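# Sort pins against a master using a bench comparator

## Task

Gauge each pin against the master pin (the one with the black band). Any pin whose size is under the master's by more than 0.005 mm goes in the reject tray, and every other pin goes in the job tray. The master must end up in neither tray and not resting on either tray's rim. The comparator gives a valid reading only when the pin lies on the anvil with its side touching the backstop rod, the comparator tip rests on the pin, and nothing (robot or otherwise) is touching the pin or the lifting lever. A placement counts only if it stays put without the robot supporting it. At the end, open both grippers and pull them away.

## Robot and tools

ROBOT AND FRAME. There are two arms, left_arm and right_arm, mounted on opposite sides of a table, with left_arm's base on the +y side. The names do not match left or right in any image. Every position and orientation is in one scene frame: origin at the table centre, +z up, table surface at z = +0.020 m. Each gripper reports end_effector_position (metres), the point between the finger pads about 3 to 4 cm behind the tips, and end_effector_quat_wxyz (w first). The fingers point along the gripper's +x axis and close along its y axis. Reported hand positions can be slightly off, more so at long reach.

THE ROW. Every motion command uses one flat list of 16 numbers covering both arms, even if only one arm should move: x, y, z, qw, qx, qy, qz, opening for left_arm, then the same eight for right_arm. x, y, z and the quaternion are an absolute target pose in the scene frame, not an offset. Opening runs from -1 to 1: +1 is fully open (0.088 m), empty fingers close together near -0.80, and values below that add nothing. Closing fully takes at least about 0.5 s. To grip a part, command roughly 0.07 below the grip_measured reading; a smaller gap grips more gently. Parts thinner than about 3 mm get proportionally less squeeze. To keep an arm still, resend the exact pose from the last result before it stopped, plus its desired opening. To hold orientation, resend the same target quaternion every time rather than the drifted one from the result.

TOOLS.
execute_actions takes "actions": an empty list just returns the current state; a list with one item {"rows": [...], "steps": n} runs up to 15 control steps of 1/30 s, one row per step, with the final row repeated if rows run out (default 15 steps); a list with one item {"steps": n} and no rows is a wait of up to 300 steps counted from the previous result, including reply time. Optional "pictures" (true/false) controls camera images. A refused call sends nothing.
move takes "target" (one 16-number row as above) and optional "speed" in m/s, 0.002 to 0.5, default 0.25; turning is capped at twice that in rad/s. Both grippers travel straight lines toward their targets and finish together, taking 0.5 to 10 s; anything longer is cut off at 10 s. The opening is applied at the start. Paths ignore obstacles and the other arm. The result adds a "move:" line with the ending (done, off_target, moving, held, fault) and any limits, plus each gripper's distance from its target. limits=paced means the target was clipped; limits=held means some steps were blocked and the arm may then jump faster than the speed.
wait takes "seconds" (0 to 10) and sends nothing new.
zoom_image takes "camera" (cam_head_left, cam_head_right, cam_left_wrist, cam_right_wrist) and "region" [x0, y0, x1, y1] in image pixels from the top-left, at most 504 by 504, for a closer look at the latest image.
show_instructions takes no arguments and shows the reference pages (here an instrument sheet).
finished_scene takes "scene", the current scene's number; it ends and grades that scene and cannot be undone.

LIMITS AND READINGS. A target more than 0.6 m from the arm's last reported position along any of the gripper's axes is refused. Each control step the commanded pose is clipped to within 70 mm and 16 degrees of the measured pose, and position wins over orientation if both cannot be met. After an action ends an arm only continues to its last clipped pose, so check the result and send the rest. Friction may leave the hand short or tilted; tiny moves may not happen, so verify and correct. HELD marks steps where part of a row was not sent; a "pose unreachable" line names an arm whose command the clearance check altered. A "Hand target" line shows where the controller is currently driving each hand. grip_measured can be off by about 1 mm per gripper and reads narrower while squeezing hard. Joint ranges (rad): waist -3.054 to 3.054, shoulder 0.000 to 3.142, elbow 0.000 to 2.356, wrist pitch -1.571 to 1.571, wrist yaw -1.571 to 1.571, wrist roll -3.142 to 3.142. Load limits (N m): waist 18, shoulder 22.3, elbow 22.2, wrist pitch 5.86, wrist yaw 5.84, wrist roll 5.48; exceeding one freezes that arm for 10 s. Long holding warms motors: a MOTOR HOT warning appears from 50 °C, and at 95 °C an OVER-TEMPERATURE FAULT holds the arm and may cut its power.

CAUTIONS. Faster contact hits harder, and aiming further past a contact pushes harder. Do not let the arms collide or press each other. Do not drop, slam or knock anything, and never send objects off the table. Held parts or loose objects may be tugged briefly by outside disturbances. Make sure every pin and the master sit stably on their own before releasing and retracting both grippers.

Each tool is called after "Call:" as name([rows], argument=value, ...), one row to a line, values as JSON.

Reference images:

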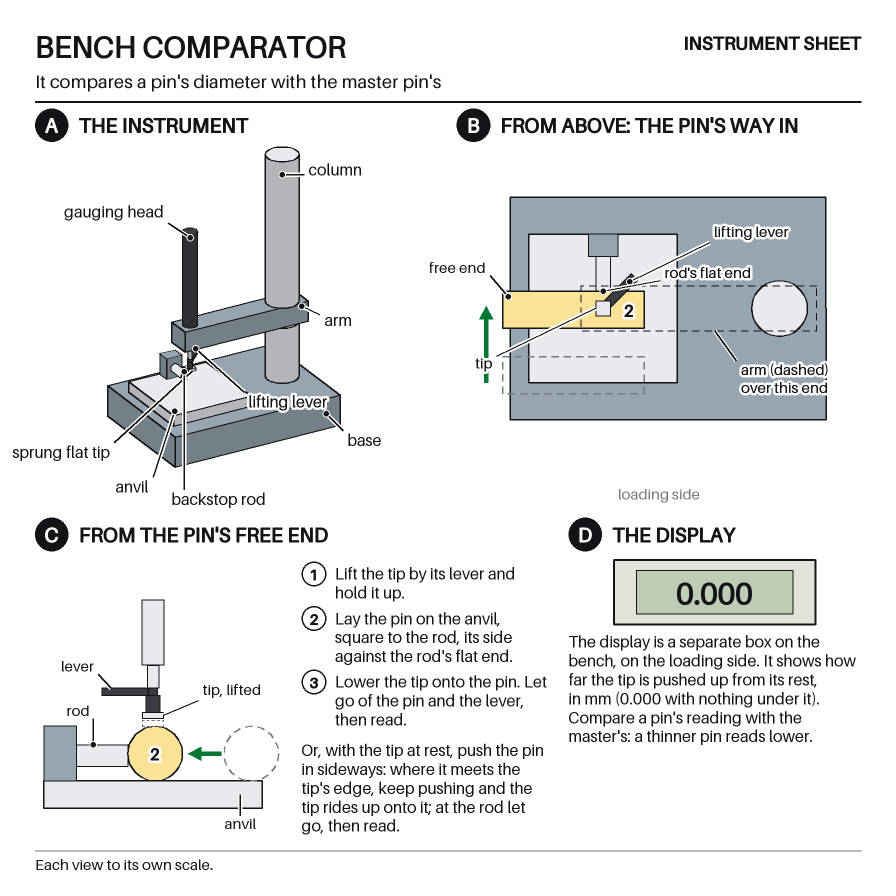

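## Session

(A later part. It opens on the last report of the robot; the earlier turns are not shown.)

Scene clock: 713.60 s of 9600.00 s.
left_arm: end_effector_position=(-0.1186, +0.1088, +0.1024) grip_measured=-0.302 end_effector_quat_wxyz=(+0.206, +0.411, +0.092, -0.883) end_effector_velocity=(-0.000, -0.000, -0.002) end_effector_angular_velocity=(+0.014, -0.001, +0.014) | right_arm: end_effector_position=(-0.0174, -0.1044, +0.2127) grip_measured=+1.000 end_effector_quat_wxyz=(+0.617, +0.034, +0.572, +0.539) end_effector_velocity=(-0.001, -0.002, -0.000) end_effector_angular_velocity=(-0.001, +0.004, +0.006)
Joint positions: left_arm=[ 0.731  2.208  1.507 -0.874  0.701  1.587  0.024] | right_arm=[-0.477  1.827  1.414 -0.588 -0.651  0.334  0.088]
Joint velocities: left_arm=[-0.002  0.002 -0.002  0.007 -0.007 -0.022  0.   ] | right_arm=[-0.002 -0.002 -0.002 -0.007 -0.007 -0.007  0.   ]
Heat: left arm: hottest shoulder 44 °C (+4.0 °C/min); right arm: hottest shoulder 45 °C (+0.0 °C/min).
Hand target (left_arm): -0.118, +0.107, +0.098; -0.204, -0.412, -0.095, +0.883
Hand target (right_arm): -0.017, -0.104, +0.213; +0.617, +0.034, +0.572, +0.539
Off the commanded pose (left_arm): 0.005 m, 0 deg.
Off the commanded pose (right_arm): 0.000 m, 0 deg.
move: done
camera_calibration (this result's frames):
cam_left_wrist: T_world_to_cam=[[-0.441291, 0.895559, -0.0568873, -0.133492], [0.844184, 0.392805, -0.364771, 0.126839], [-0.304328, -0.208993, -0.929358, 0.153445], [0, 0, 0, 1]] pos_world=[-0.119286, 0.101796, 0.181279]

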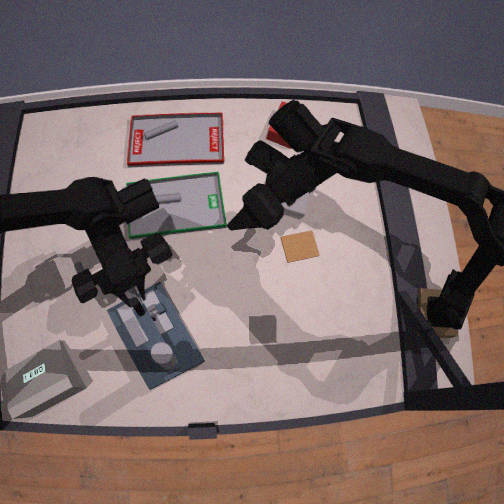

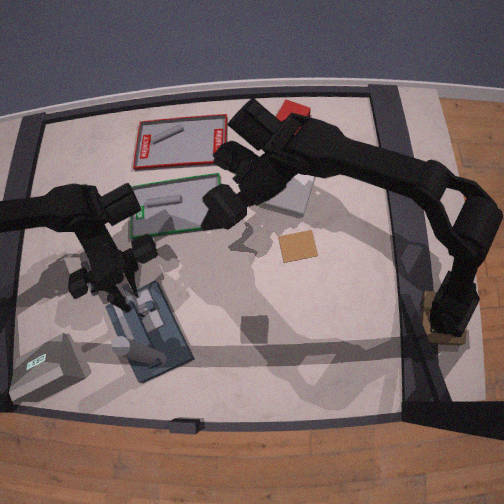

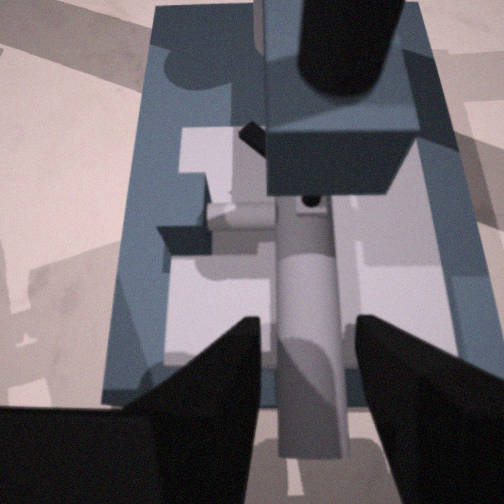

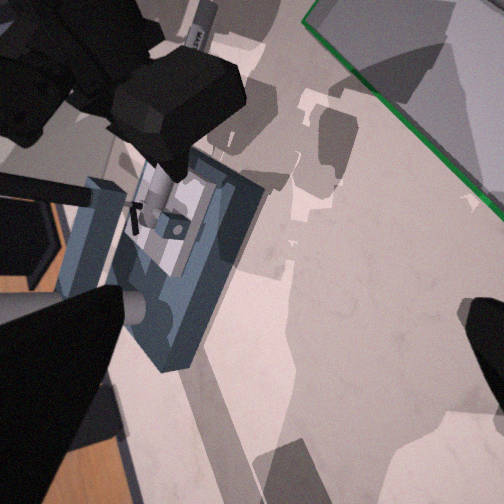

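Reads 0.831. Confirm stability.

Call:
execute_actions(actions=[])

Call:
zoom_image(camera="cam_head_left", region=[5, 345, 65, 405])

Scene clock: 715.80 s of 9600.00 s.
left_arm: end_effector_position=(-0.1185, +0.1087, +0.1024) grip_measured=-0.302 end_effector_quat_wxyz=(+0.206, +0.411, +0.092, -0.883) end_effector_velocity=(-0.002, +0.003, -0.001) end_effector_angular_velocity=(+0.018, +0.001, +0.003) | right_arm: end_effector_position=(-0.0174, -0.1044, +0.2127) grip_measured=+1.000 end_effector_quat_wxyz=(+0.617, +0.034, +0.572, +0.539) end_effector_velocity=(-0.001, +0.001, +0.003) end_effector_angular_velocity=(+0.019, +0.005, +0.014)
Joint positions: left_arm=[ 0.731  2.208  1.508 -0.874  0.701  1.587  0.024] | right_arm=[-0.477  1.827  1.414 -0.588 -0.651  0.334  0.088]
Joint velocities: left_arm=[-0.002 -0.002 -0.007 -0.007 -0.007 -0.007 -0.   ] | right_arm=[-0.002 -0.002 -0.002  0.007 -0.022 -0.007  0.   ]
Heat: left arm: hottest shoulder 45 °C (+5.1 °C/min); right arm: hottest shoulder 46 °C (+1.0 °C/min).
Hand target (left_arm): -0.118, +0.107, +0.098; -0.204, -0.412, -0.095, +0.883
Hand target (right_arm): -0.017, -0.104, +0.213; +0.617, +0.034, +0.572, +0.539
Off the commanded pose (left_arm): 0.005 m, 0 deg.
Off the commanded pose (right_arm): 0.000 m, 0 deg.
Steps of this call (steps 1 to 66: nothing new was sent). Readings (end_effector_position):
1: left_arm (-0.1185, +0.1088, +0.1023) | right_arm (-0.0174, -0.1044, +0.2127)
2: left_arm (-0.1185, +0.1088, +0.1023) | right_arm (-0.0174, -0.1044, +0.2127)
4: left_arm (-0.1185, +0.1088, +0.1023) | right_arm (-0.0174, -0.1044, +0.2127)
8: left_arm (-0.1185, +0.1088, +0.1023) | right_arm (-0.0174, -0.1044, +0.2127)
66: the state above
camera_calibration (this result's frames):
cam_left_wrist: T_world_to_cam=[[-0.44126, 0.89555, -0.0572643, -0.133334], [0.844371, 0.392742, -0.364404, 0.126804], [-0.303852, -0.20915, -0.929479, 0.153587], [0, 0, 0, 1]] pos_world=[-0.119237, 0.101729, 0.181328]

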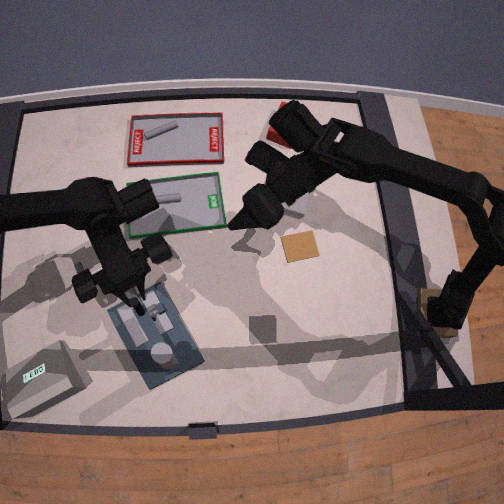

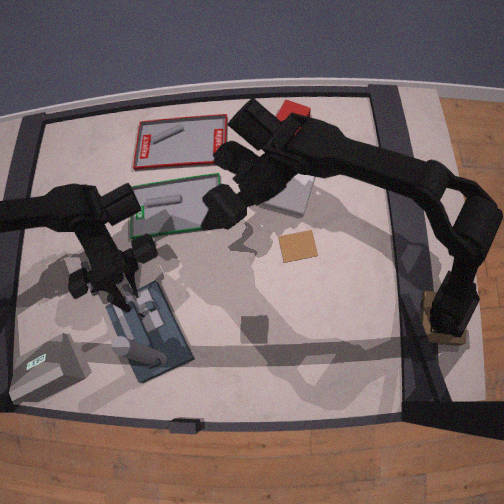

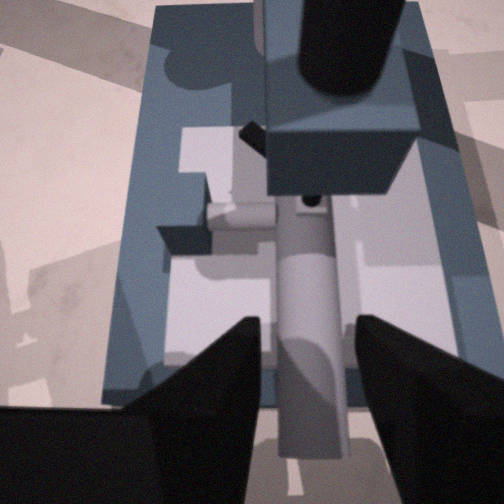

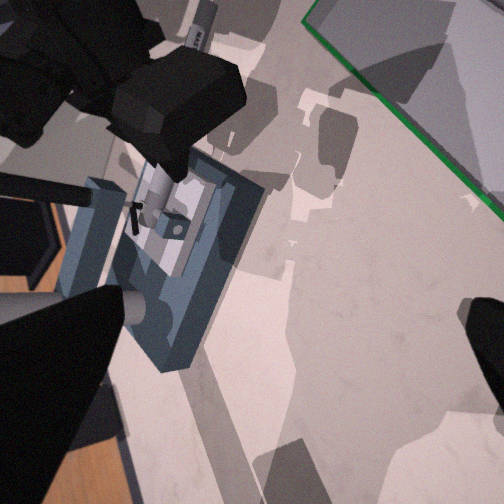

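Region (5, 345, 65, 405) of cam_head_left's 504x504 image, scaled by 8.400, with more detail than that image has.

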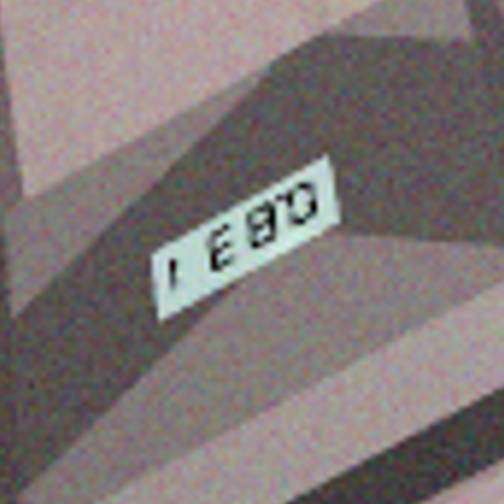

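Call:
execute_actions([
  {"rows": [[-0.1180,0.1075,0.098,0.2039,0.4118,0.0951,-0.8831,-0.36,-0.0174,-0.1044,0.2127,0.617,0.034,0.572,0.539,1.0],[-0.1180,0.1075,0.098,0.2039,0.4118,0.0951,-0.8831,-0.40,-0.0174,-0.1044,0.2127,0.617,0.034,0.572,0.539,1.0],[-0.1180,0.1075,0.098,0.2039,0.4118,0.0951,-0.8831,-0.43,-0.0174,-0.1044,0.2127,0.617,0.034,0.572,0.539,1.0],[-0.1180,0.1075,0.098,0.2039,0.4118,0.0951,-0.8831,-0.45,-0.0174,-0.1044,0.2127,0.617,0.034,0.572,0.539,1.0],[-0.1180,0.1075,0.098,0.2039,0.4118,0.0951,-0.8831,-0.47,-0.0174,-0.1044,0.2127,0.617,0.034,0.572,0.539,1.0],[-0.1180,0.1075,0.098,0.2039,0.4118,0.0951,-0.8831,-0.49,-0.0174,-0.1044,0.2127,0.617,0.034,0.572,0.539,1.0],[-0.1180,0.1075,0.098,0.2039,0.4118,0.0951,-0.8831,-0.51,-0.0174,-0.1044,0.2127,0.617,0.034,0.572,0.539,1.0],[-0.1180,0.1075,0.098,0.2039,0.4118,0.0951,-0.8831,-0.53,-0.0174,-0.1044,0.2127,0.617,0.034,0.572,0.539,1.0],[-0.1180,0.1075,0.098,0.2039,0.4118,0.0951,-0.8831,-0.55,-0.0174,-0.1044,0.2127,0.617,0.034,0.572,0.539,1.0],[-0.1180,0.1075,0.098,0.2039,0.4118,0.0951,-0.8831,-0.57,-0.0174,-0.1044,0.2127,0.617,0.034,0.572,0.539,1.0],[-0.1180,0.1075,0.098,0.2039,0.4118,0.0951,-0.8831,-0.6,-0.0174,-0.1044,0.2127,0.617,0.034,0.572,0.539,1.0]], "steps": 15},
], pictures=false)

Call:
move(target=[-0.090,0.128,0.105,0.2039,0.4118,0.0951,-0.8831,-0.6,-0.0174,-0.1044,0.2127,0.617,0.034,0.572,0.539,1.0], speed=0.02)

Scene clock: 726.00 s of 9600.00 s.
left_arm: end_effector_position=(-0.1183, +0.1089, +0.1023) grip_measured=-0.528 end_effector_quat_wxyz=(+0.206, +0.411, +0.092, -0.883) end_effector_velocity=(-0.002, -0.000, -0.000) end_effector_angular_velocity=(+0.007, +0.012, +0.014) | right_arm: end_effector_position=(-0.0174, -0.1044, +0.2127) grip_measured=+1.000 end_effector_quat_wxyz=(+0.617, +0.034, +0.572, +0.539) end_effector_velocity=(-0.005, -0.003, -0.003) end_effector_angular_velocity=(-0.016, +0.016, +0.011)
Joint positions: left_arm=[ 0.731  2.208  1.508 -0.874  0.7    1.587  0.013] | right_arm=[-0.477  1.827  1.414 -0.588 -0.651  0.334  0.088]
Joint velocities: left_arm=[-0.002 -0.002 -0.007  0.007  0.007 -0.022 -0.   ] | right_arm=[ 0.002 -0.002 -0.007 -0.022 -0.007 -0.007  0.   ]
Heat: left arm: hottest shoulder 45 °C (+6.1 °C/min); right arm: hottest shoulder 46 °C (+1.0 °C/min).
Hand target (left_arm): -0.118, +0.108, +0.098; -0.204, -0.412, -0.095, +0.883
Hand target (right_arm): -0.017, -0.104, +0.213; +0.617, +0.034, +0.572, +0.539
Off the commanded pose (left_arm): 0.005 m, 0 deg.
Off the commanded pose (right_arm): 0.000 m, 0 deg.
Steps of this call (steps 1 to 90: nothing new was sent; then 6.70 s passed at rest; steps 91 to 105: all 15 steps of this action). Readings (end_effector_position):
91: left_arm (-0.1185, +0.1087, +0.1024) | right_arm (-0.0174, -0.1044, +0.2127)
92: left_arm (-0.1185, +0.1087, +0.1024) | right_arm (-0.0174, -0.1044, +0.2127)
94: left_arm (-0.1185, +0.1087, +0.1024) | right_arm (-0.0174, -0.1044, +0.2127)
98: left_arm (-0.1185, +0.1087, +0.1024) | right_arm (-0.0174, -0.1044, +0.2127)
105: the state above

Scene clock: 728.20 s of 9600.00 s.
left_arm: end_effector_position=(-0.0923, +0.1302, +0.1046) grip_measured=-0.528 end_effector_quat_wxyz=(+0.203, +0.412, +0.098, -0.883) end_effector_velocity=(-0.004, +0.003, +0.000) end_effector_angular_velocity=(+0.027, +0.007, -0.002) | right_arm: end_effector_position=(-0.0174, -0.1044, +0.2127) grip_measured=+1.000 end_effector_quat_wxyz=(+0.617, +0.034, +0.572, +0.539) end_effector_velocity=(-0.002, +0.000, +0.005) end_effector_angular_velocity=(+0.022, +0.003, +0.014)
Joint positions: left_arm=[ 0.813  2.208  1.518 -0.966  0.692  1.695  0.013] | right_arm=[-0.477  1.827  1.414 -0.588 -0.651  0.334  0.088]
Joint velocities: left_arm=[-0.007 -0.002 -0.002 -0.022 -0.007 -0.007 -0.   ] | right_arm=[-0.002 -0.007 -0.002  0.007 -0.022 -0.007  0.   ]
Heat: left arm: hottest shoulder 45 °C (+6.0 °C/min); right arm: hottest shoulder 46 °C (+1.0 °C/min).
Hand target (left_arm): -0.090, +0.128, +0.105; -0.204, -0.412, -0.095, +0.883
Hand target (right_arm): -0.017, -0.104, +0.213; +0.617, +0.034, +0.572, +0.539
Off the commanded pose (left_arm): 0.003 m, 0 deg.
Off the commanded pose (right_arm): 0.000 m, 0 deg.
move: done
camera_calibration (this result's frames):
cam_left_wrist: T_world_to_cam=[[-0.440022, 0.896874, -0.0447025, -0.142201], [0.844401, 0.396312, -0.360448, 0.0961881], [-0.305561, -0.196352, -0.931707, 0.166422], [0, 0, 0, 1]] pos_world=[-0.0929412, 0.122093, 0.18337]

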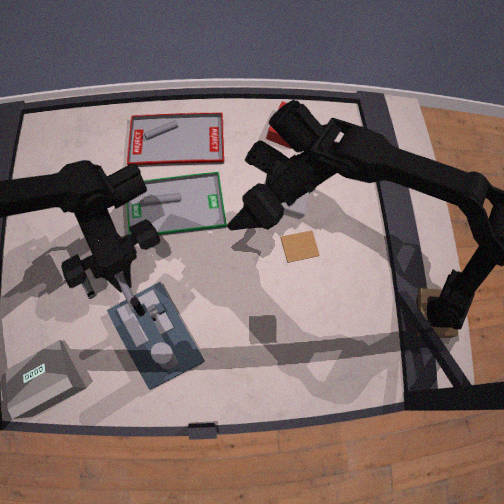

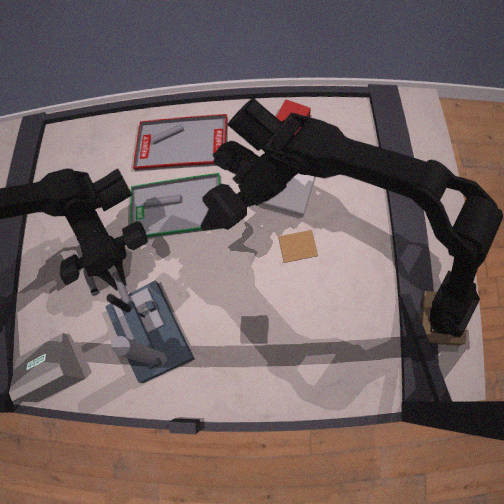

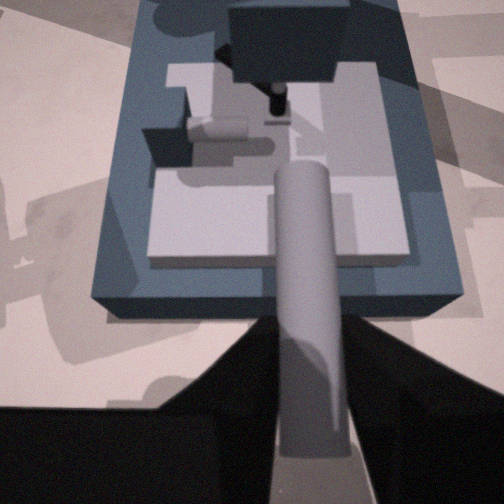

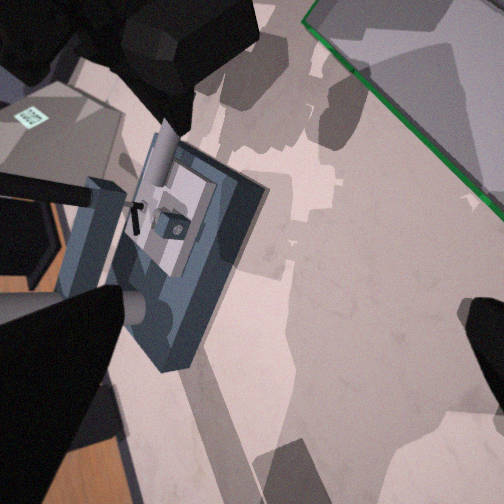

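Call:
move(target=[-0.045,0.155,0.145,0.2039,0.4118,0.0951,-0.8831,-0.6,-0.0174,-0.1044,0.2127,0.617,0.034,0.572,0.539,1.0], speed=0.1)

Call:
move(target=[0.03,0.092,0.13,0.6629,0.2882,0.3091,-0.6181,-0.6,-0.0174,-0.1044,0.2127,0.617,0.034,0.572,0.539,1.0], speed=0.15)

Scene clock: 731.40 s of 9600.00 s.
left_arm: end_effector_position=(-0.0476, +0.1578, +0.1388) grip_measured=-0.528 end_effector_quat_wxyz=(+0.200, +0.409, +0.104, -0.884) end_effector_velocity=(-0.002, +0.003, +0.004) end_effector_angular_velocity=(+0.009, +0.002, -0.021) | right_arm: end_effector_position=(-0.0174, -0.1044, +0.2127) grip_measured=+1.000 end_effector_quat_wxyz=(+0.617, +0.034, +0.572, +0.539) end_effector_velocity=(+0.001, -0.003, -0.000) end_effector_angular_velocity=(+0.003, -0.006, +0.011)
Joint positions: left_arm=[ 0.944  2.208  1.658 -1.226  0.674  1.861  0.013] | right_arm=[-0.477  1.827  1.414 -0.588 -0.651  0.334  0.088]
Joint velocities: left_arm=[-0.002 -0.002  0.012 -0.037 -0.007  0.022 -0.   ] | right_arm=[-0.007 -0.002 -0.002 -0.007 -0.007 -0.022  0.   ]
Heat: left arm: hottest shoulder 46 °C (+7.0 °C/min); right arm: hottest shoulder 46 °C (+1.0 °C/min).
Hand target (left_arm): -0.045, +0.156, +0.145; -0.204, -0.412, -0.095, +0.883
Hand target (right_arm): -0.017, -0.104, +0.213; +0.617, +0.034, +0.572, +0.539
Off the commanded pose (left_arm): 0.007 m, 1 deg.
Off the commanded pose (right_arm): 0.000 m, 0 deg.
move: done
camera_calibration (this result's frames):
cam_left_wrist: T_world_to_cam=[[-0.441062, 0.89699, -0.0295448, -0.147973], [0.840569, 0.401335, -0.363833, 0.0593226], [-0.314497, -0.185307, -0.930996, 0.215121], [0, 0, 0, 1]] pos_world=[-0.0474752, 0.148786, 0.217489]

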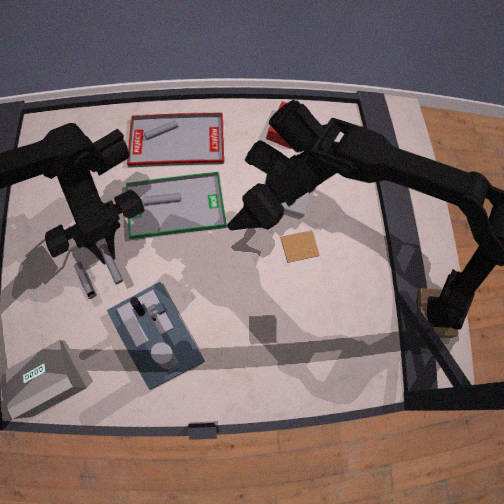

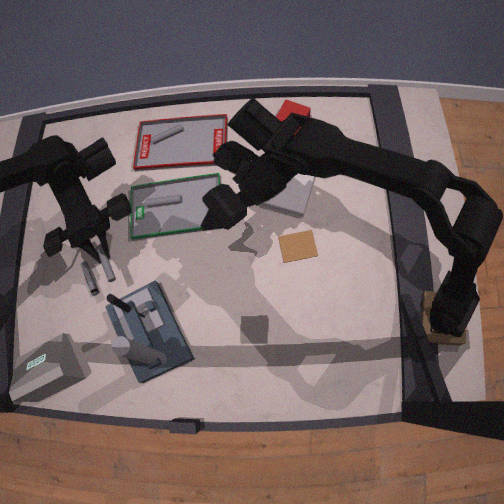

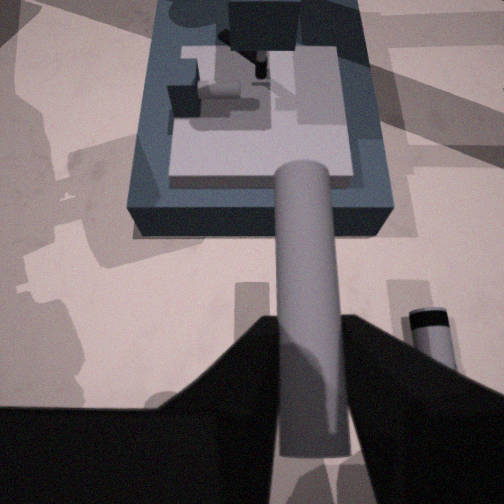

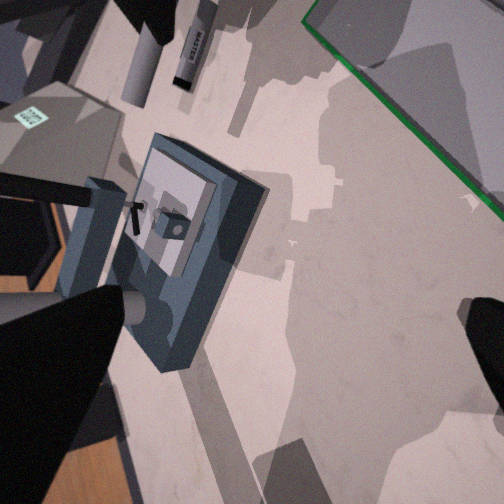

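Scene clock: 735.73 s of 9600.00 s.
left_arm: end_effector_position=(+0.0324, +0.0912, +0.1275) grip_measured=-0.528 end_effector_quat_wxyz=(+0.662, +0.288, +0.312, -0.617) end_effector_velocity=(-0.001, -0.003, +0.001) end_effector_angular_velocity=(-0.012, +0.008, +0.025) | right_arm: end_effector_position=(-0.0174, -0.1044, +0.2127) grip_measured=+1.000 end_effector_quat_wxyz=(+0.617, +0.034, +0.572, +0.539) end_effector_velocity=(-0.001, -0.002, -0.000) end_effector_angular_velocity=(-0.001, +0.004, +0.006)
Joint positions: left_arm=[ 0.899  2.054  1.318 -0.224  0.351  0.451  0.013] | right_arm=[-0.477  1.827  1.414 -0.588 -0.651  0.334  0.088]
Joint velocities: left_arm=[-0.007 -0.002 -0.007  0.022 -0.007 -0.037 -0.   ] | right_arm=[-0.002 -0.002 -0.002 -0.007 -0.007 -0.007  0.   ]
Heat: left arm: hottest shoulder 48 °C (+9.1 °C/min); right arm: hottest shoulder 46 °C (+1.0 °C/min).
Hand target (left_arm): +0.030, +0.092, +0.130; +0.664, +0.287, +0.310, -0.617
Hand target (right_arm): -0.017, -0.104, +0.213; +0.617, +0.034, +0.572, +0.539
Off the commanded pose (left_arm): 0.004 m, 0 deg.
Off the commanded pose (right_arm): 0.000 m, 0 deg.
move: done
camera_calibration (this result's frames):
cam_left_wrist: T_world_to_cam=[[-0.996248, -0.0728997, -0.0466326, 0.055355], [-0.0514739, 0.932357, -0.357856, -0.00556566], [0.0695658, -0.354113, -0.932612, 0.220637], [0, 0, 0, 1]] pos_world=[0.039512, 0.0873551, 0.206359]

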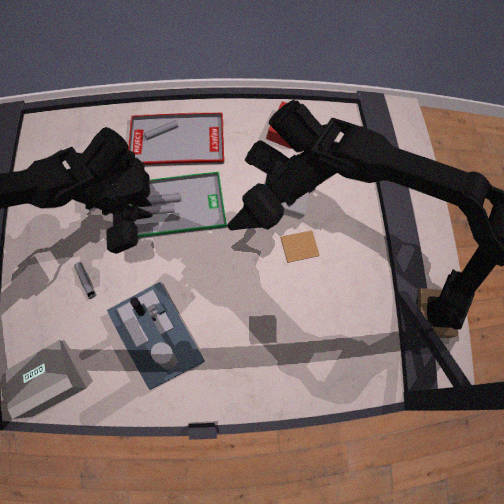

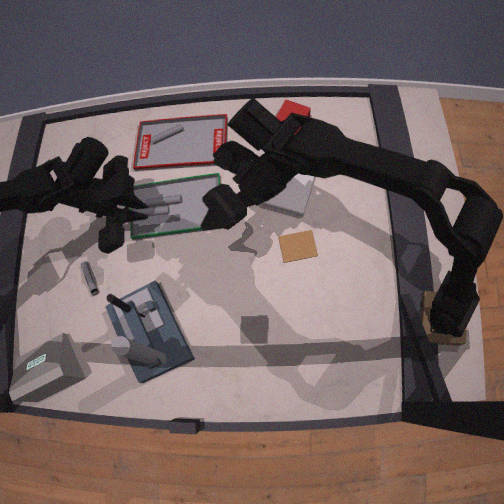

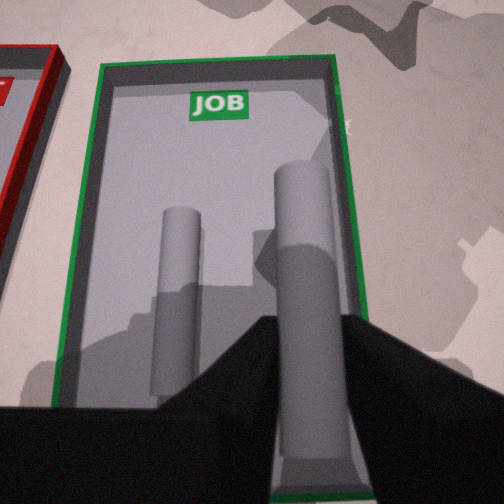

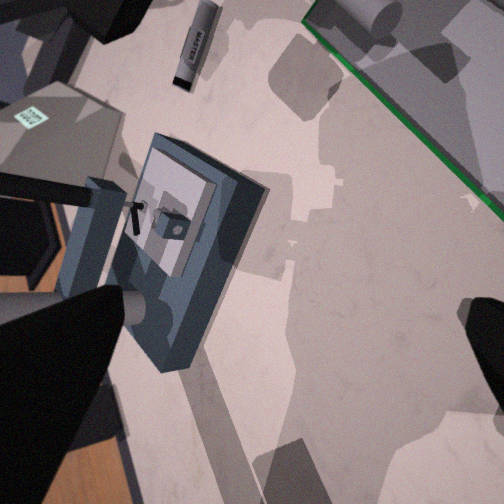

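Call:
move(target=[0.036,0.088,0.075,0.6629,0.2882,0.3091,-0.6181,-0.6,-0.0174,-0.1044,0.2127,0.617,0.034,0.572,0.539,1.0], speed=0.05)

Scene clock: 742.20 s of 9600.00 s.
left_arm: end_effector_position=(+0.0374, +0.0847, +0.0830) grip_measured=-0.528 end_effector_quat_wxyz=(+0.667, +0.287, +0.303, -0.618) end_effector_velocity=(-0.002, -0.002, +0.001) end_effector_angular_velocity=(-0.003, -0.004, +0.003) | right_arm: end_effector_position=(-0.0174, -0.1044, +0.2127) grip_measured=+1.000 end_effector_quat_wxyz=(+0.617, +0.034, +0.572, +0.539) end_effector_velocity=(-0.002, -0.004, -0.001) end_effector_angular_velocity=(-0.012, +0.013, +0.006)
Joint positions: left_arm=[ 0.899  2.165  1.279 -0.054  0.35   0.451  0.013] | right_arm=[-0.477  1.827  1.414 -0.588 -0.651  0.334  0.088]
Joint velocities: left_arm=[-0.007 -0.002 -0.002  0.007 -0.007 -0.007 -0.   ] | right_arm=[-0.002 -0.002 -0.002 -0.022 -0.007 -0.007  0.   ]
Heat: left arm: hottest shoulder 50 °C (+10.1 °C/min); right arm: hottest shoulder 46 °C (+1.0 °C/min). Fold the left arm in close to its base before you think long.
Hand target (left_arm): +0.036, +0.088, +0.075; +0.663, +0.288, +0.309, -0.618
Hand target (right_arm): -0.017, -0.104, +0.213; +0.617, +0.034, +0.572, +0.539
Off the commanded pose (left_arm): 0.009 m, 1 deg.
Off the commanded pose (right_arm): 0.000 m, 0 deg.
MOTOR HOT: a motor of the left arm reached 50 °C. Now the hottest motor of the left arm, joint 2 (shoulder), reports 50 °C. The temperature limit of the motors' drives, at which the controller stops that arm, is 95 °C. To cool a motor, set the load down, stop pushing, or move to a pose that needs little force.
After step 90, 2.07 s passed at rest.
move: off_target (left_arm)
camera_calibration (this result's frames):
cam_left_wrist: T_world_to_cam=[[-0.995544, -0.0743692, -0.0579694, 0.0588384], [-0.047518, 0.926693, -0.372802, -0.013576], [0.0814449, -0.368387, -0.926098, 0.176697], [0, 0, 0, 1]] pos_world=[0.04354, 0.0820494, 0.161988]

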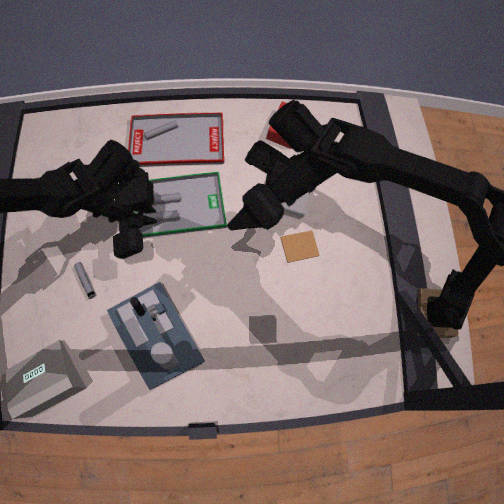

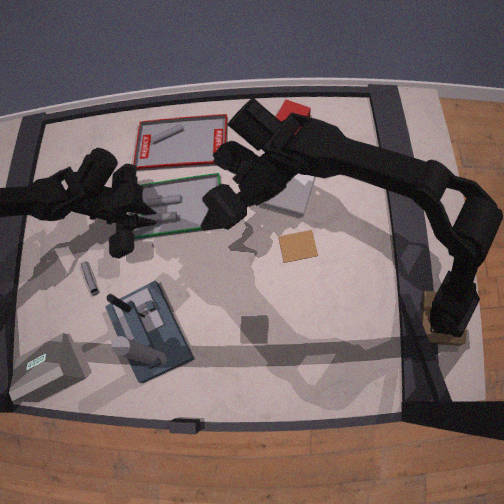

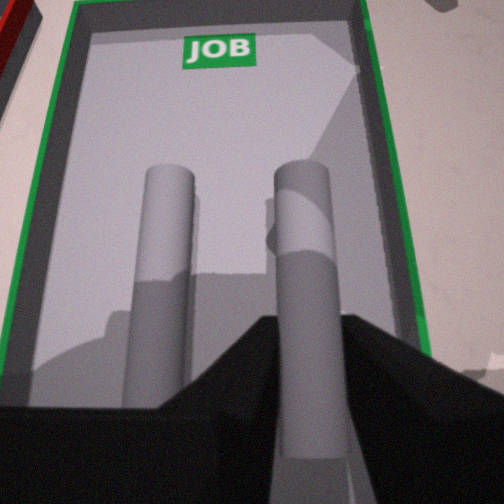

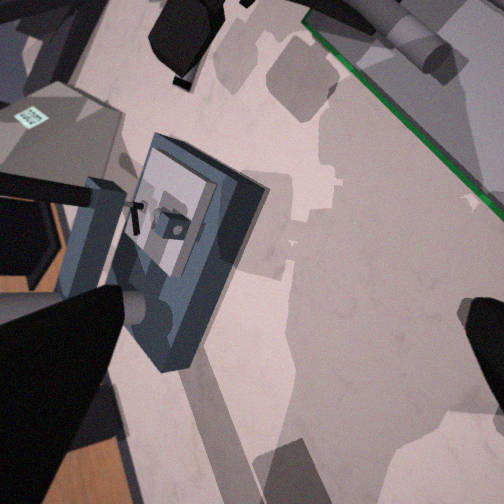

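Call:
move(target=[0.037,0.088,0.062,0.6629,0.2882,0.3091,-0.6181,-0.6,-0.0174,-0.1044,0.2127,0.617,0.034,0.572,0.539,1.0], speed=0.012)

Scene clock: 745.93 s of 9600.00 s.
left_arm: end_effector_position=(+0.0388, +0.0842, +0.0709) grip_measured=-0.528 end_effector_quat_wxyz=(+0.667, +0.287, +0.302, -0.618) end_effector_velocity=(-0.000, +0.004, -0.005) end_effector_angular_velocity=(+0.023, +0.010, +0.027) | right_arm: end_effector_position=(-0.0174, -0.1044, +0.2127) grip_measured=+1.000 end_effector_quat_wxyz=(+0.617, +0.034, +0.572, +0.539) end_effector_velocity=(-0.003, -0.005, -0.001) end_effector_angular_velocity=(-0.020, +0.019, +0.006)
Joint positions: left_arm=[ 0.9    2.196  1.272 -0.013  0.351  0.453  0.013] | right_arm=[-0.477  1.827  1.414 -0.588 -0.651  0.334  0.088]
Joint velocities: left_arm=[-0.002  0.002 -0.007 -0.007 -0.022 -0.022  0.   ] | right_arm=[-0.002 -0.002  0.002 -0.037 -0.007 -0.007  0.   ]
Heat: left arm: hottest shoulder 50 °C (+9.1 °C/min); right arm: hottest shoulder 46 °C (+1.0 °C/min). Fold the left arm in close to its base before you think long.
Hand target (left_arm): +0.037, +0.088, +0.062; +0.663, +0.288, +0.309, -0.618
Hand target (right_arm): -0.017, -0.104, +0.213; +0.617, +0.034, +0.572, +0.539
Off the commanded pose (left_arm): 0.010 m, 1 deg.
Off the commanded pose (right_arm): 0.000 m, 0 deg.
MOTOR HOT: still on. Now the hottest motor of the left arm, joint 2 (shoulder), reports 50 °C; a drive's own limit is 95 °C.
move: off_target (left_arm)
camera_calibration (this result's frames):
cam_left_wrist: T_world_to_cam=[[-0.995426, -0.0747749, -0.0594573, 0.0595973], [-0.0471868, 0.926, -0.374563, -0.0174422], [0.0830654, -0.370045, -0.925293, 0.165226], [0, 0, 0, 1]] pos_world=[0.0447771, 0.0817489, 0.149893]

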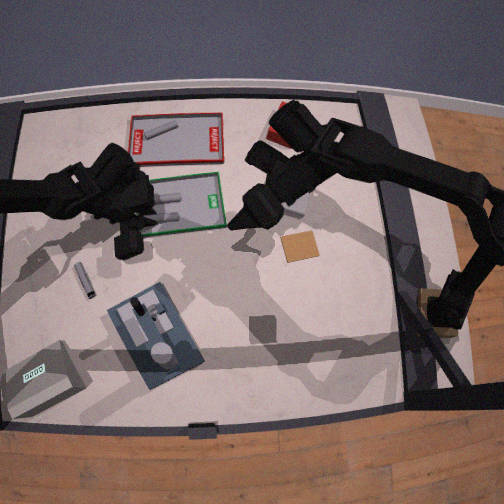

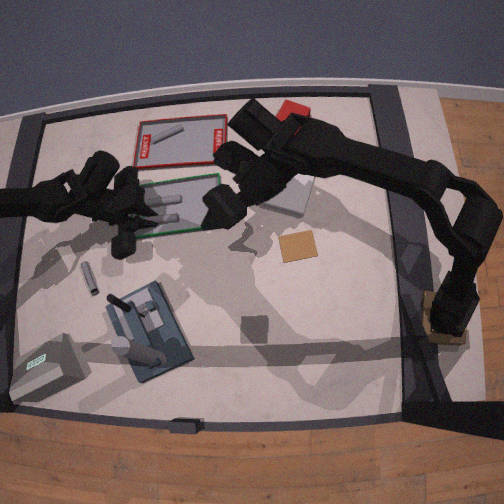

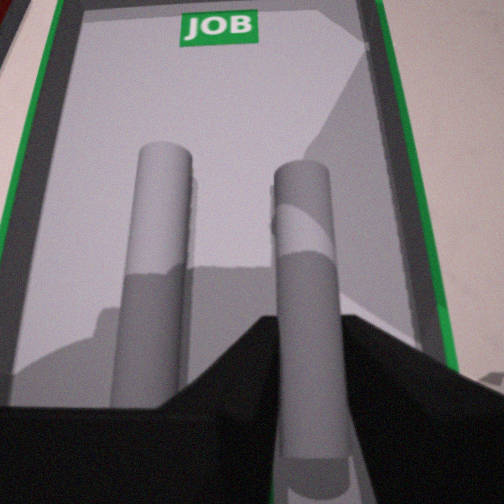

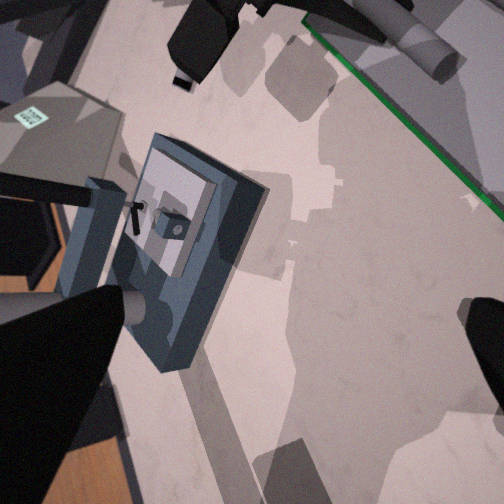

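Call:
move(target=[0.037,0.088,0.058,0.6629,0.2882,0.3091,-0.6181,-0.6,-0.0174,-0.1044,0.2127,0.617,0.034,0.572,0.539,1.0], speed=0.008)

Scene clock: 750.20 s of 9600.00 s.
left_arm: end_effector_position=(+0.0396, +0.0831, +0.0696) grip_measured=-0.528 end_effector_quat_wxyz=(+0.669, +0.286, +0.299, -0.618) end_effector_velocity=(-0.001, +0.001, -0.001) end_effector_angular_velocity=(+0.001, -0.001, +0.007) | right_arm: end_effector_position=(-0.0174, -0.1044, +0.2127) grip_measured=+1.000 end_effector_quat_wxyz=(+0.617, +0.034, +0.572, +0.539) end_effector_velocity=(-0.002, +0.000, -0.001) end_effector_angular_velocity=(+0.011, +0.011, +0.014)
Joint positions: left_arm=[0.901 2.202 1.271 0.002 0.352 0.453 0.013] | right_arm=[-0.477  1.827  1.414 -0.588 -0.651  0.334  0.088]
Joint velocities: left_arm=[-0.002 -0.002 -0.007  0.007 -0.007 -0.007 -0.   ] | right_arm=[-0.002  0.002 -0.007  0.007 -0.022 -0.007  0.   ]
Heat: left arm: hottest shoulder 49 °C (+7.1 °C/min); right arm: hottest shoulder 46 °C (+1.0 °C/min). Fold the left arm in close to its base before you think long.
Hand target (left_arm): +0.037, +0.088, +0.058; +0.663, +0.288, +0.309, -0.618
Hand target (right_arm): -0.017, -0.104, +0.213; +0.617, +0.034, +0.572, +0.539
Off the commanded pose (left_arm): 0.013 m, 1 deg.
Off the commanded pose (right_arm): 0.000 m, 0 deg.
MOTOR HOT: still on. Now the hottest motor of the left arm, joint 2 (shoulder), reports 49 °C; a drive's own limit is 95 °C.
move: off_target (left_arm)
camera_calibration (this result's frames):
cam_left_wrist: T_world_to_cam=[[-0.995216, -0.0748852, -0.0627418, 0.0605186], [-0.045474, 0.923491, -0.380915, -0.0162963], [0.0864664, -0.37624, -0.922479, 0.163663], [0, 0, 0, 1]] pos_world=[0.0453367, 0.0811582, 0.148566]

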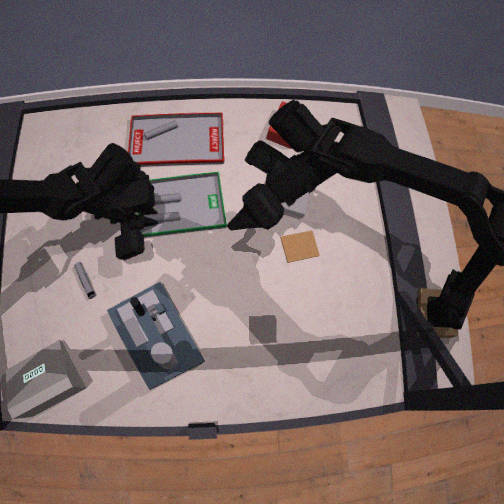

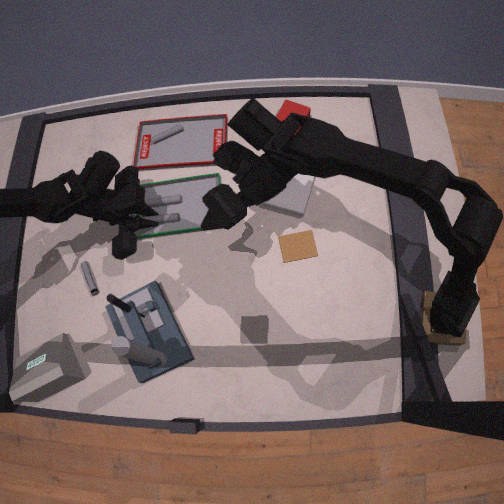

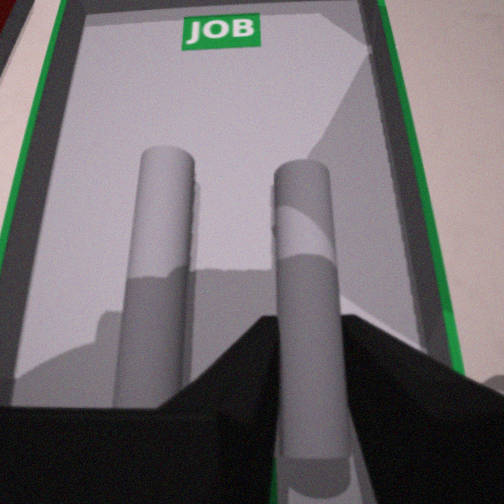

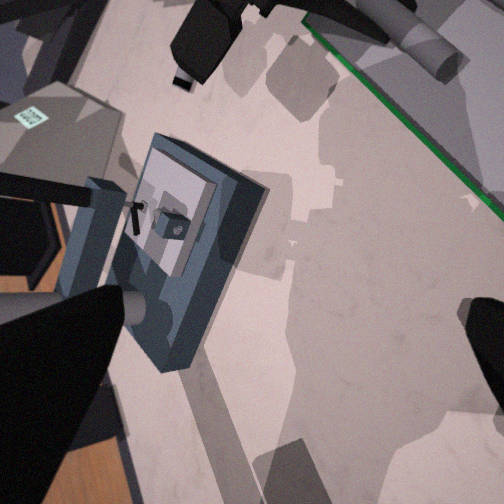

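Contact reached. Release and lift.

Call:
move(target=[0.039,0.085,0.066,0.6629,0.2882,0.3091,-0.6181,-0.3,-0.0174,-0.1044,0.2127,0.617,0.034,0.572,0.539,1.0], speed=0.01)

Call:
move(target=[0.037,0.10,0.13,0.6629,0.2882,0.3091,-0.6181,-0.3,-0.0174,-0.1044,0.2127,0.617,0.034,0.572,0.539,1.0], speed=0.06)

Scene clock: 754.67 s of 9600.00 s.
left_arm: end_effector_position=(+0.0377, +0.0856, +0.0673) grip_measured=-0.302 end_effector_quat_wxyz=(+0.664, +0.287, +0.308, -0.618) end_effector_velocity=(-0.003, +0.000, -0.001) end_effector_angular_velocity=(+0.010, -0.005, -0.009) | right_arm: end_effector_position=(-0.0174, -0.1044, +0.2127) grip_measured=+1.000 end_effector_quat_wxyz=(+0.617, +0.034, +0.572, +0.539) end_effector_velocity=(-0.001, -0.001, -0.002) end_effector_angular_velocity=(-0.005, +0.007, +0.006)
Joint positions: left_arm=[ 0.901  2.203  1.273 -0.022  0.352  0.453  0.024] | right_arm=[-0.477  1.827  1.414 -0.588 -0.651  0.334  0.088]
Joint velocities: left_arm=[-0.007 -0.002 -0.002 -0.007 -0.007  0.007 -0.   ] | right_arm=[-0.002  0.002 -0.002 -0.007 -0.007 -0.007  0.   ]
Heat: left arm: hottest shoulder 49 °C (+7.0 °C/min); right arm: hottest shoulder 46 °C (+1.0 °C/min). Fold the left arm in close to its base before you think long.
Hand target (left_arm): +0.039, +0.085, +0.066; +0.663, +0.288, +0.309, -0.618
Hand target (right_arm): -0.017, -0.104, +0.213; +0.617, +0.034, +0.572, +0.539
Off the commanded pose (left_arm): 0.002 m, 0 deg.
Off the commanded pose (right_arm): 0.000 m, 0 deg.
MOTOR HOT: still on. Now the hottest motor of the left arm, joint 2 (shoulder), reports 49 °C; a drive's own limit is 95 °C.
After step 90, 0.03 s passed at rest.
move: done
camera_calibration (this result's frames):
cam_left_wrist: T_world_to_cam=[[-0.995971, -0.0736949, -0.0510935, 0.057788], [-0.050099, 0.929831, -0.36456, -0.021025], [0.0743745, -0.360532, -0.929777, 0.162324], [0, 0, 0, 1]] pos_world=[0.0444291, 0.0823312, 0.146212]

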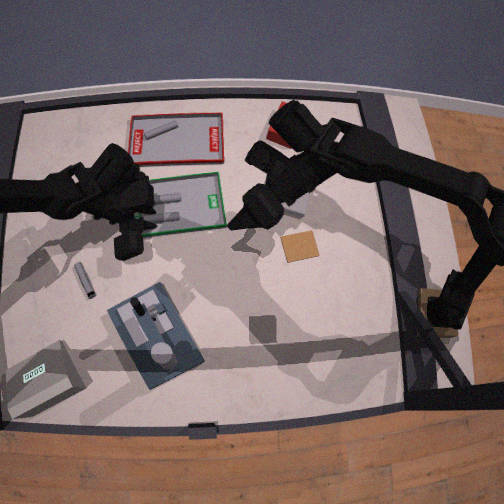

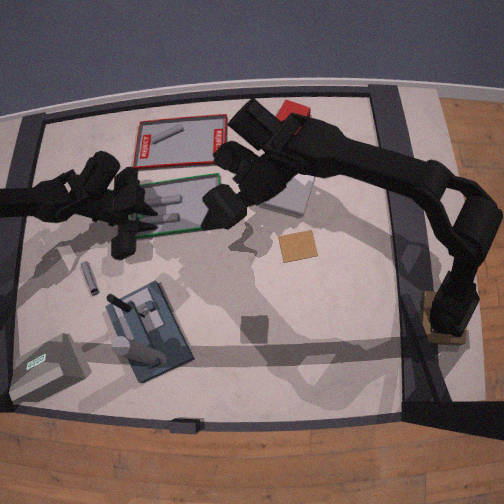

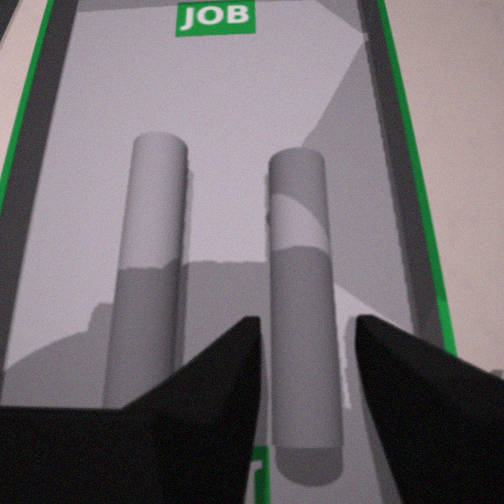

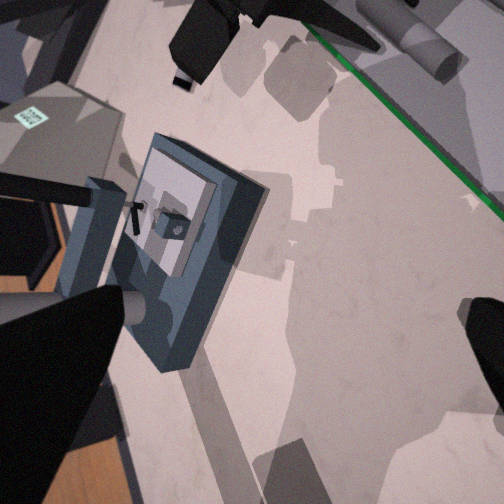

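Scene clock: 756.10 s of 9600.00 s.
left_arm: end_effector_position=(+0.0339, +0.1022, +0.1216) grip_measured=-0.302 end_effector_quat_wxyz=(+0.659, +0.289, +0.318, -0.617) end_effector_velocity=(-0.002, +0.002, -0.001) end_effector_angular_velocity=(+0.017, +0.010, +0.007) | right_arm: end_effector_position=(-0.0174, -0.1044, +0.2127) grip_measured=+1.000 end_effector_quat_wxyz=(+0.617, +0.034, +0.572, +0.539) end_effector_velocity=(-0.001, -0.001, -0.002) end_effector_angular_velocity=(-0.008, +0.017, -0.003)
Joint positions: left_arm=[ 0.918  2.044  1.284 -0.219  0.362  0.468  0.024] | right_arm=[-0.477  1.827  1.414 -0.588 -0.651  0.334  0.088]
Joint velocities: left_arm=[-0.002 -0.002  0.002 -0.022 -0.007 -0.007 -0.   ] | right_arm=[-0.002  0.002 -0.002 -0.007 -0.007  0.007  0.   ]
Heat: left arm: hottest shoulder 50 °C (+7.1 °C/min); right arm: hottest shoulder 46 °C (+1.0 °C/min). Fold the left arm in close to its base before you think long.
Hand target (left_arm): +0.037, +0.100, +0.130; +0.663, +0.288, +0.309, -0.618
Hand target (right_arm): -0.017, -0.104, +0.213; +0.617, +0.034, +0.572, +0.539
Off the commanded pose (left_arm): 0.009 m, 1 deg.
Off the commanded pose (right_arm): 0.000 m, 0 deg.
MOTOR HOT: still on. Now the hottest motor of the left arm, joint 2 (shoulder), reports 50 °C; a drive's own limit is 95 °C.
move: off_target (left_arm)
camera_calibration (this result's frames):
cam_left_wrist: T_world_to_cam=[[-0.996602, -0.0723695, -0.0393344, 0.0563942], [-0.0542689, 0.93615, -0.347387, -0.0194393], [0.0619631, -0.344072, -0.936897, 0.218674], [0, 0, 0, 1]] pos_world=[0.0415979, 0.097519, 0.20034]

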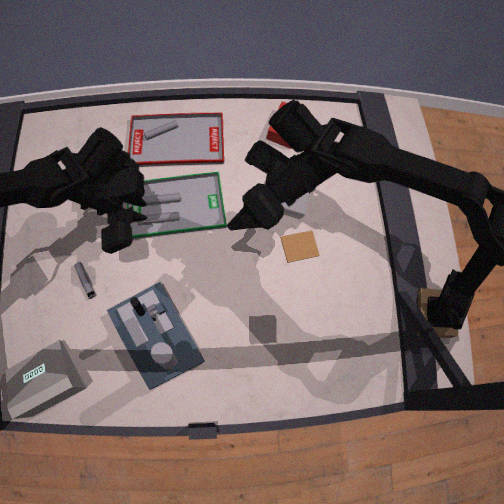

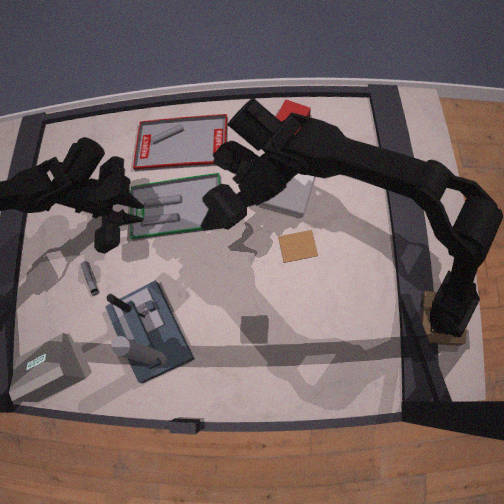

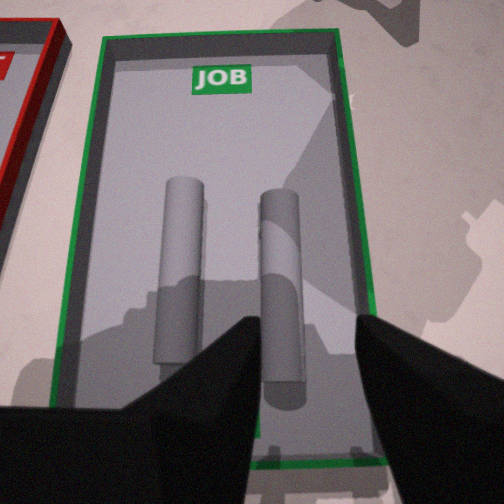

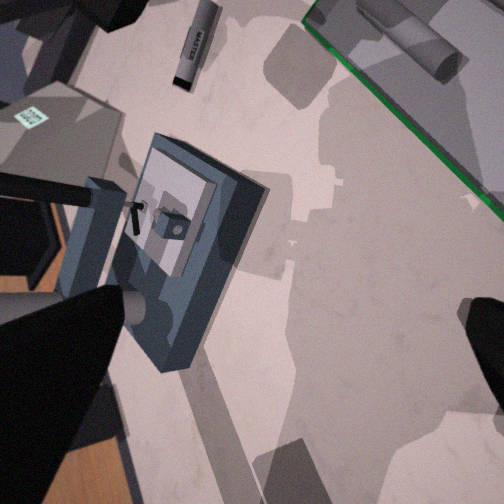

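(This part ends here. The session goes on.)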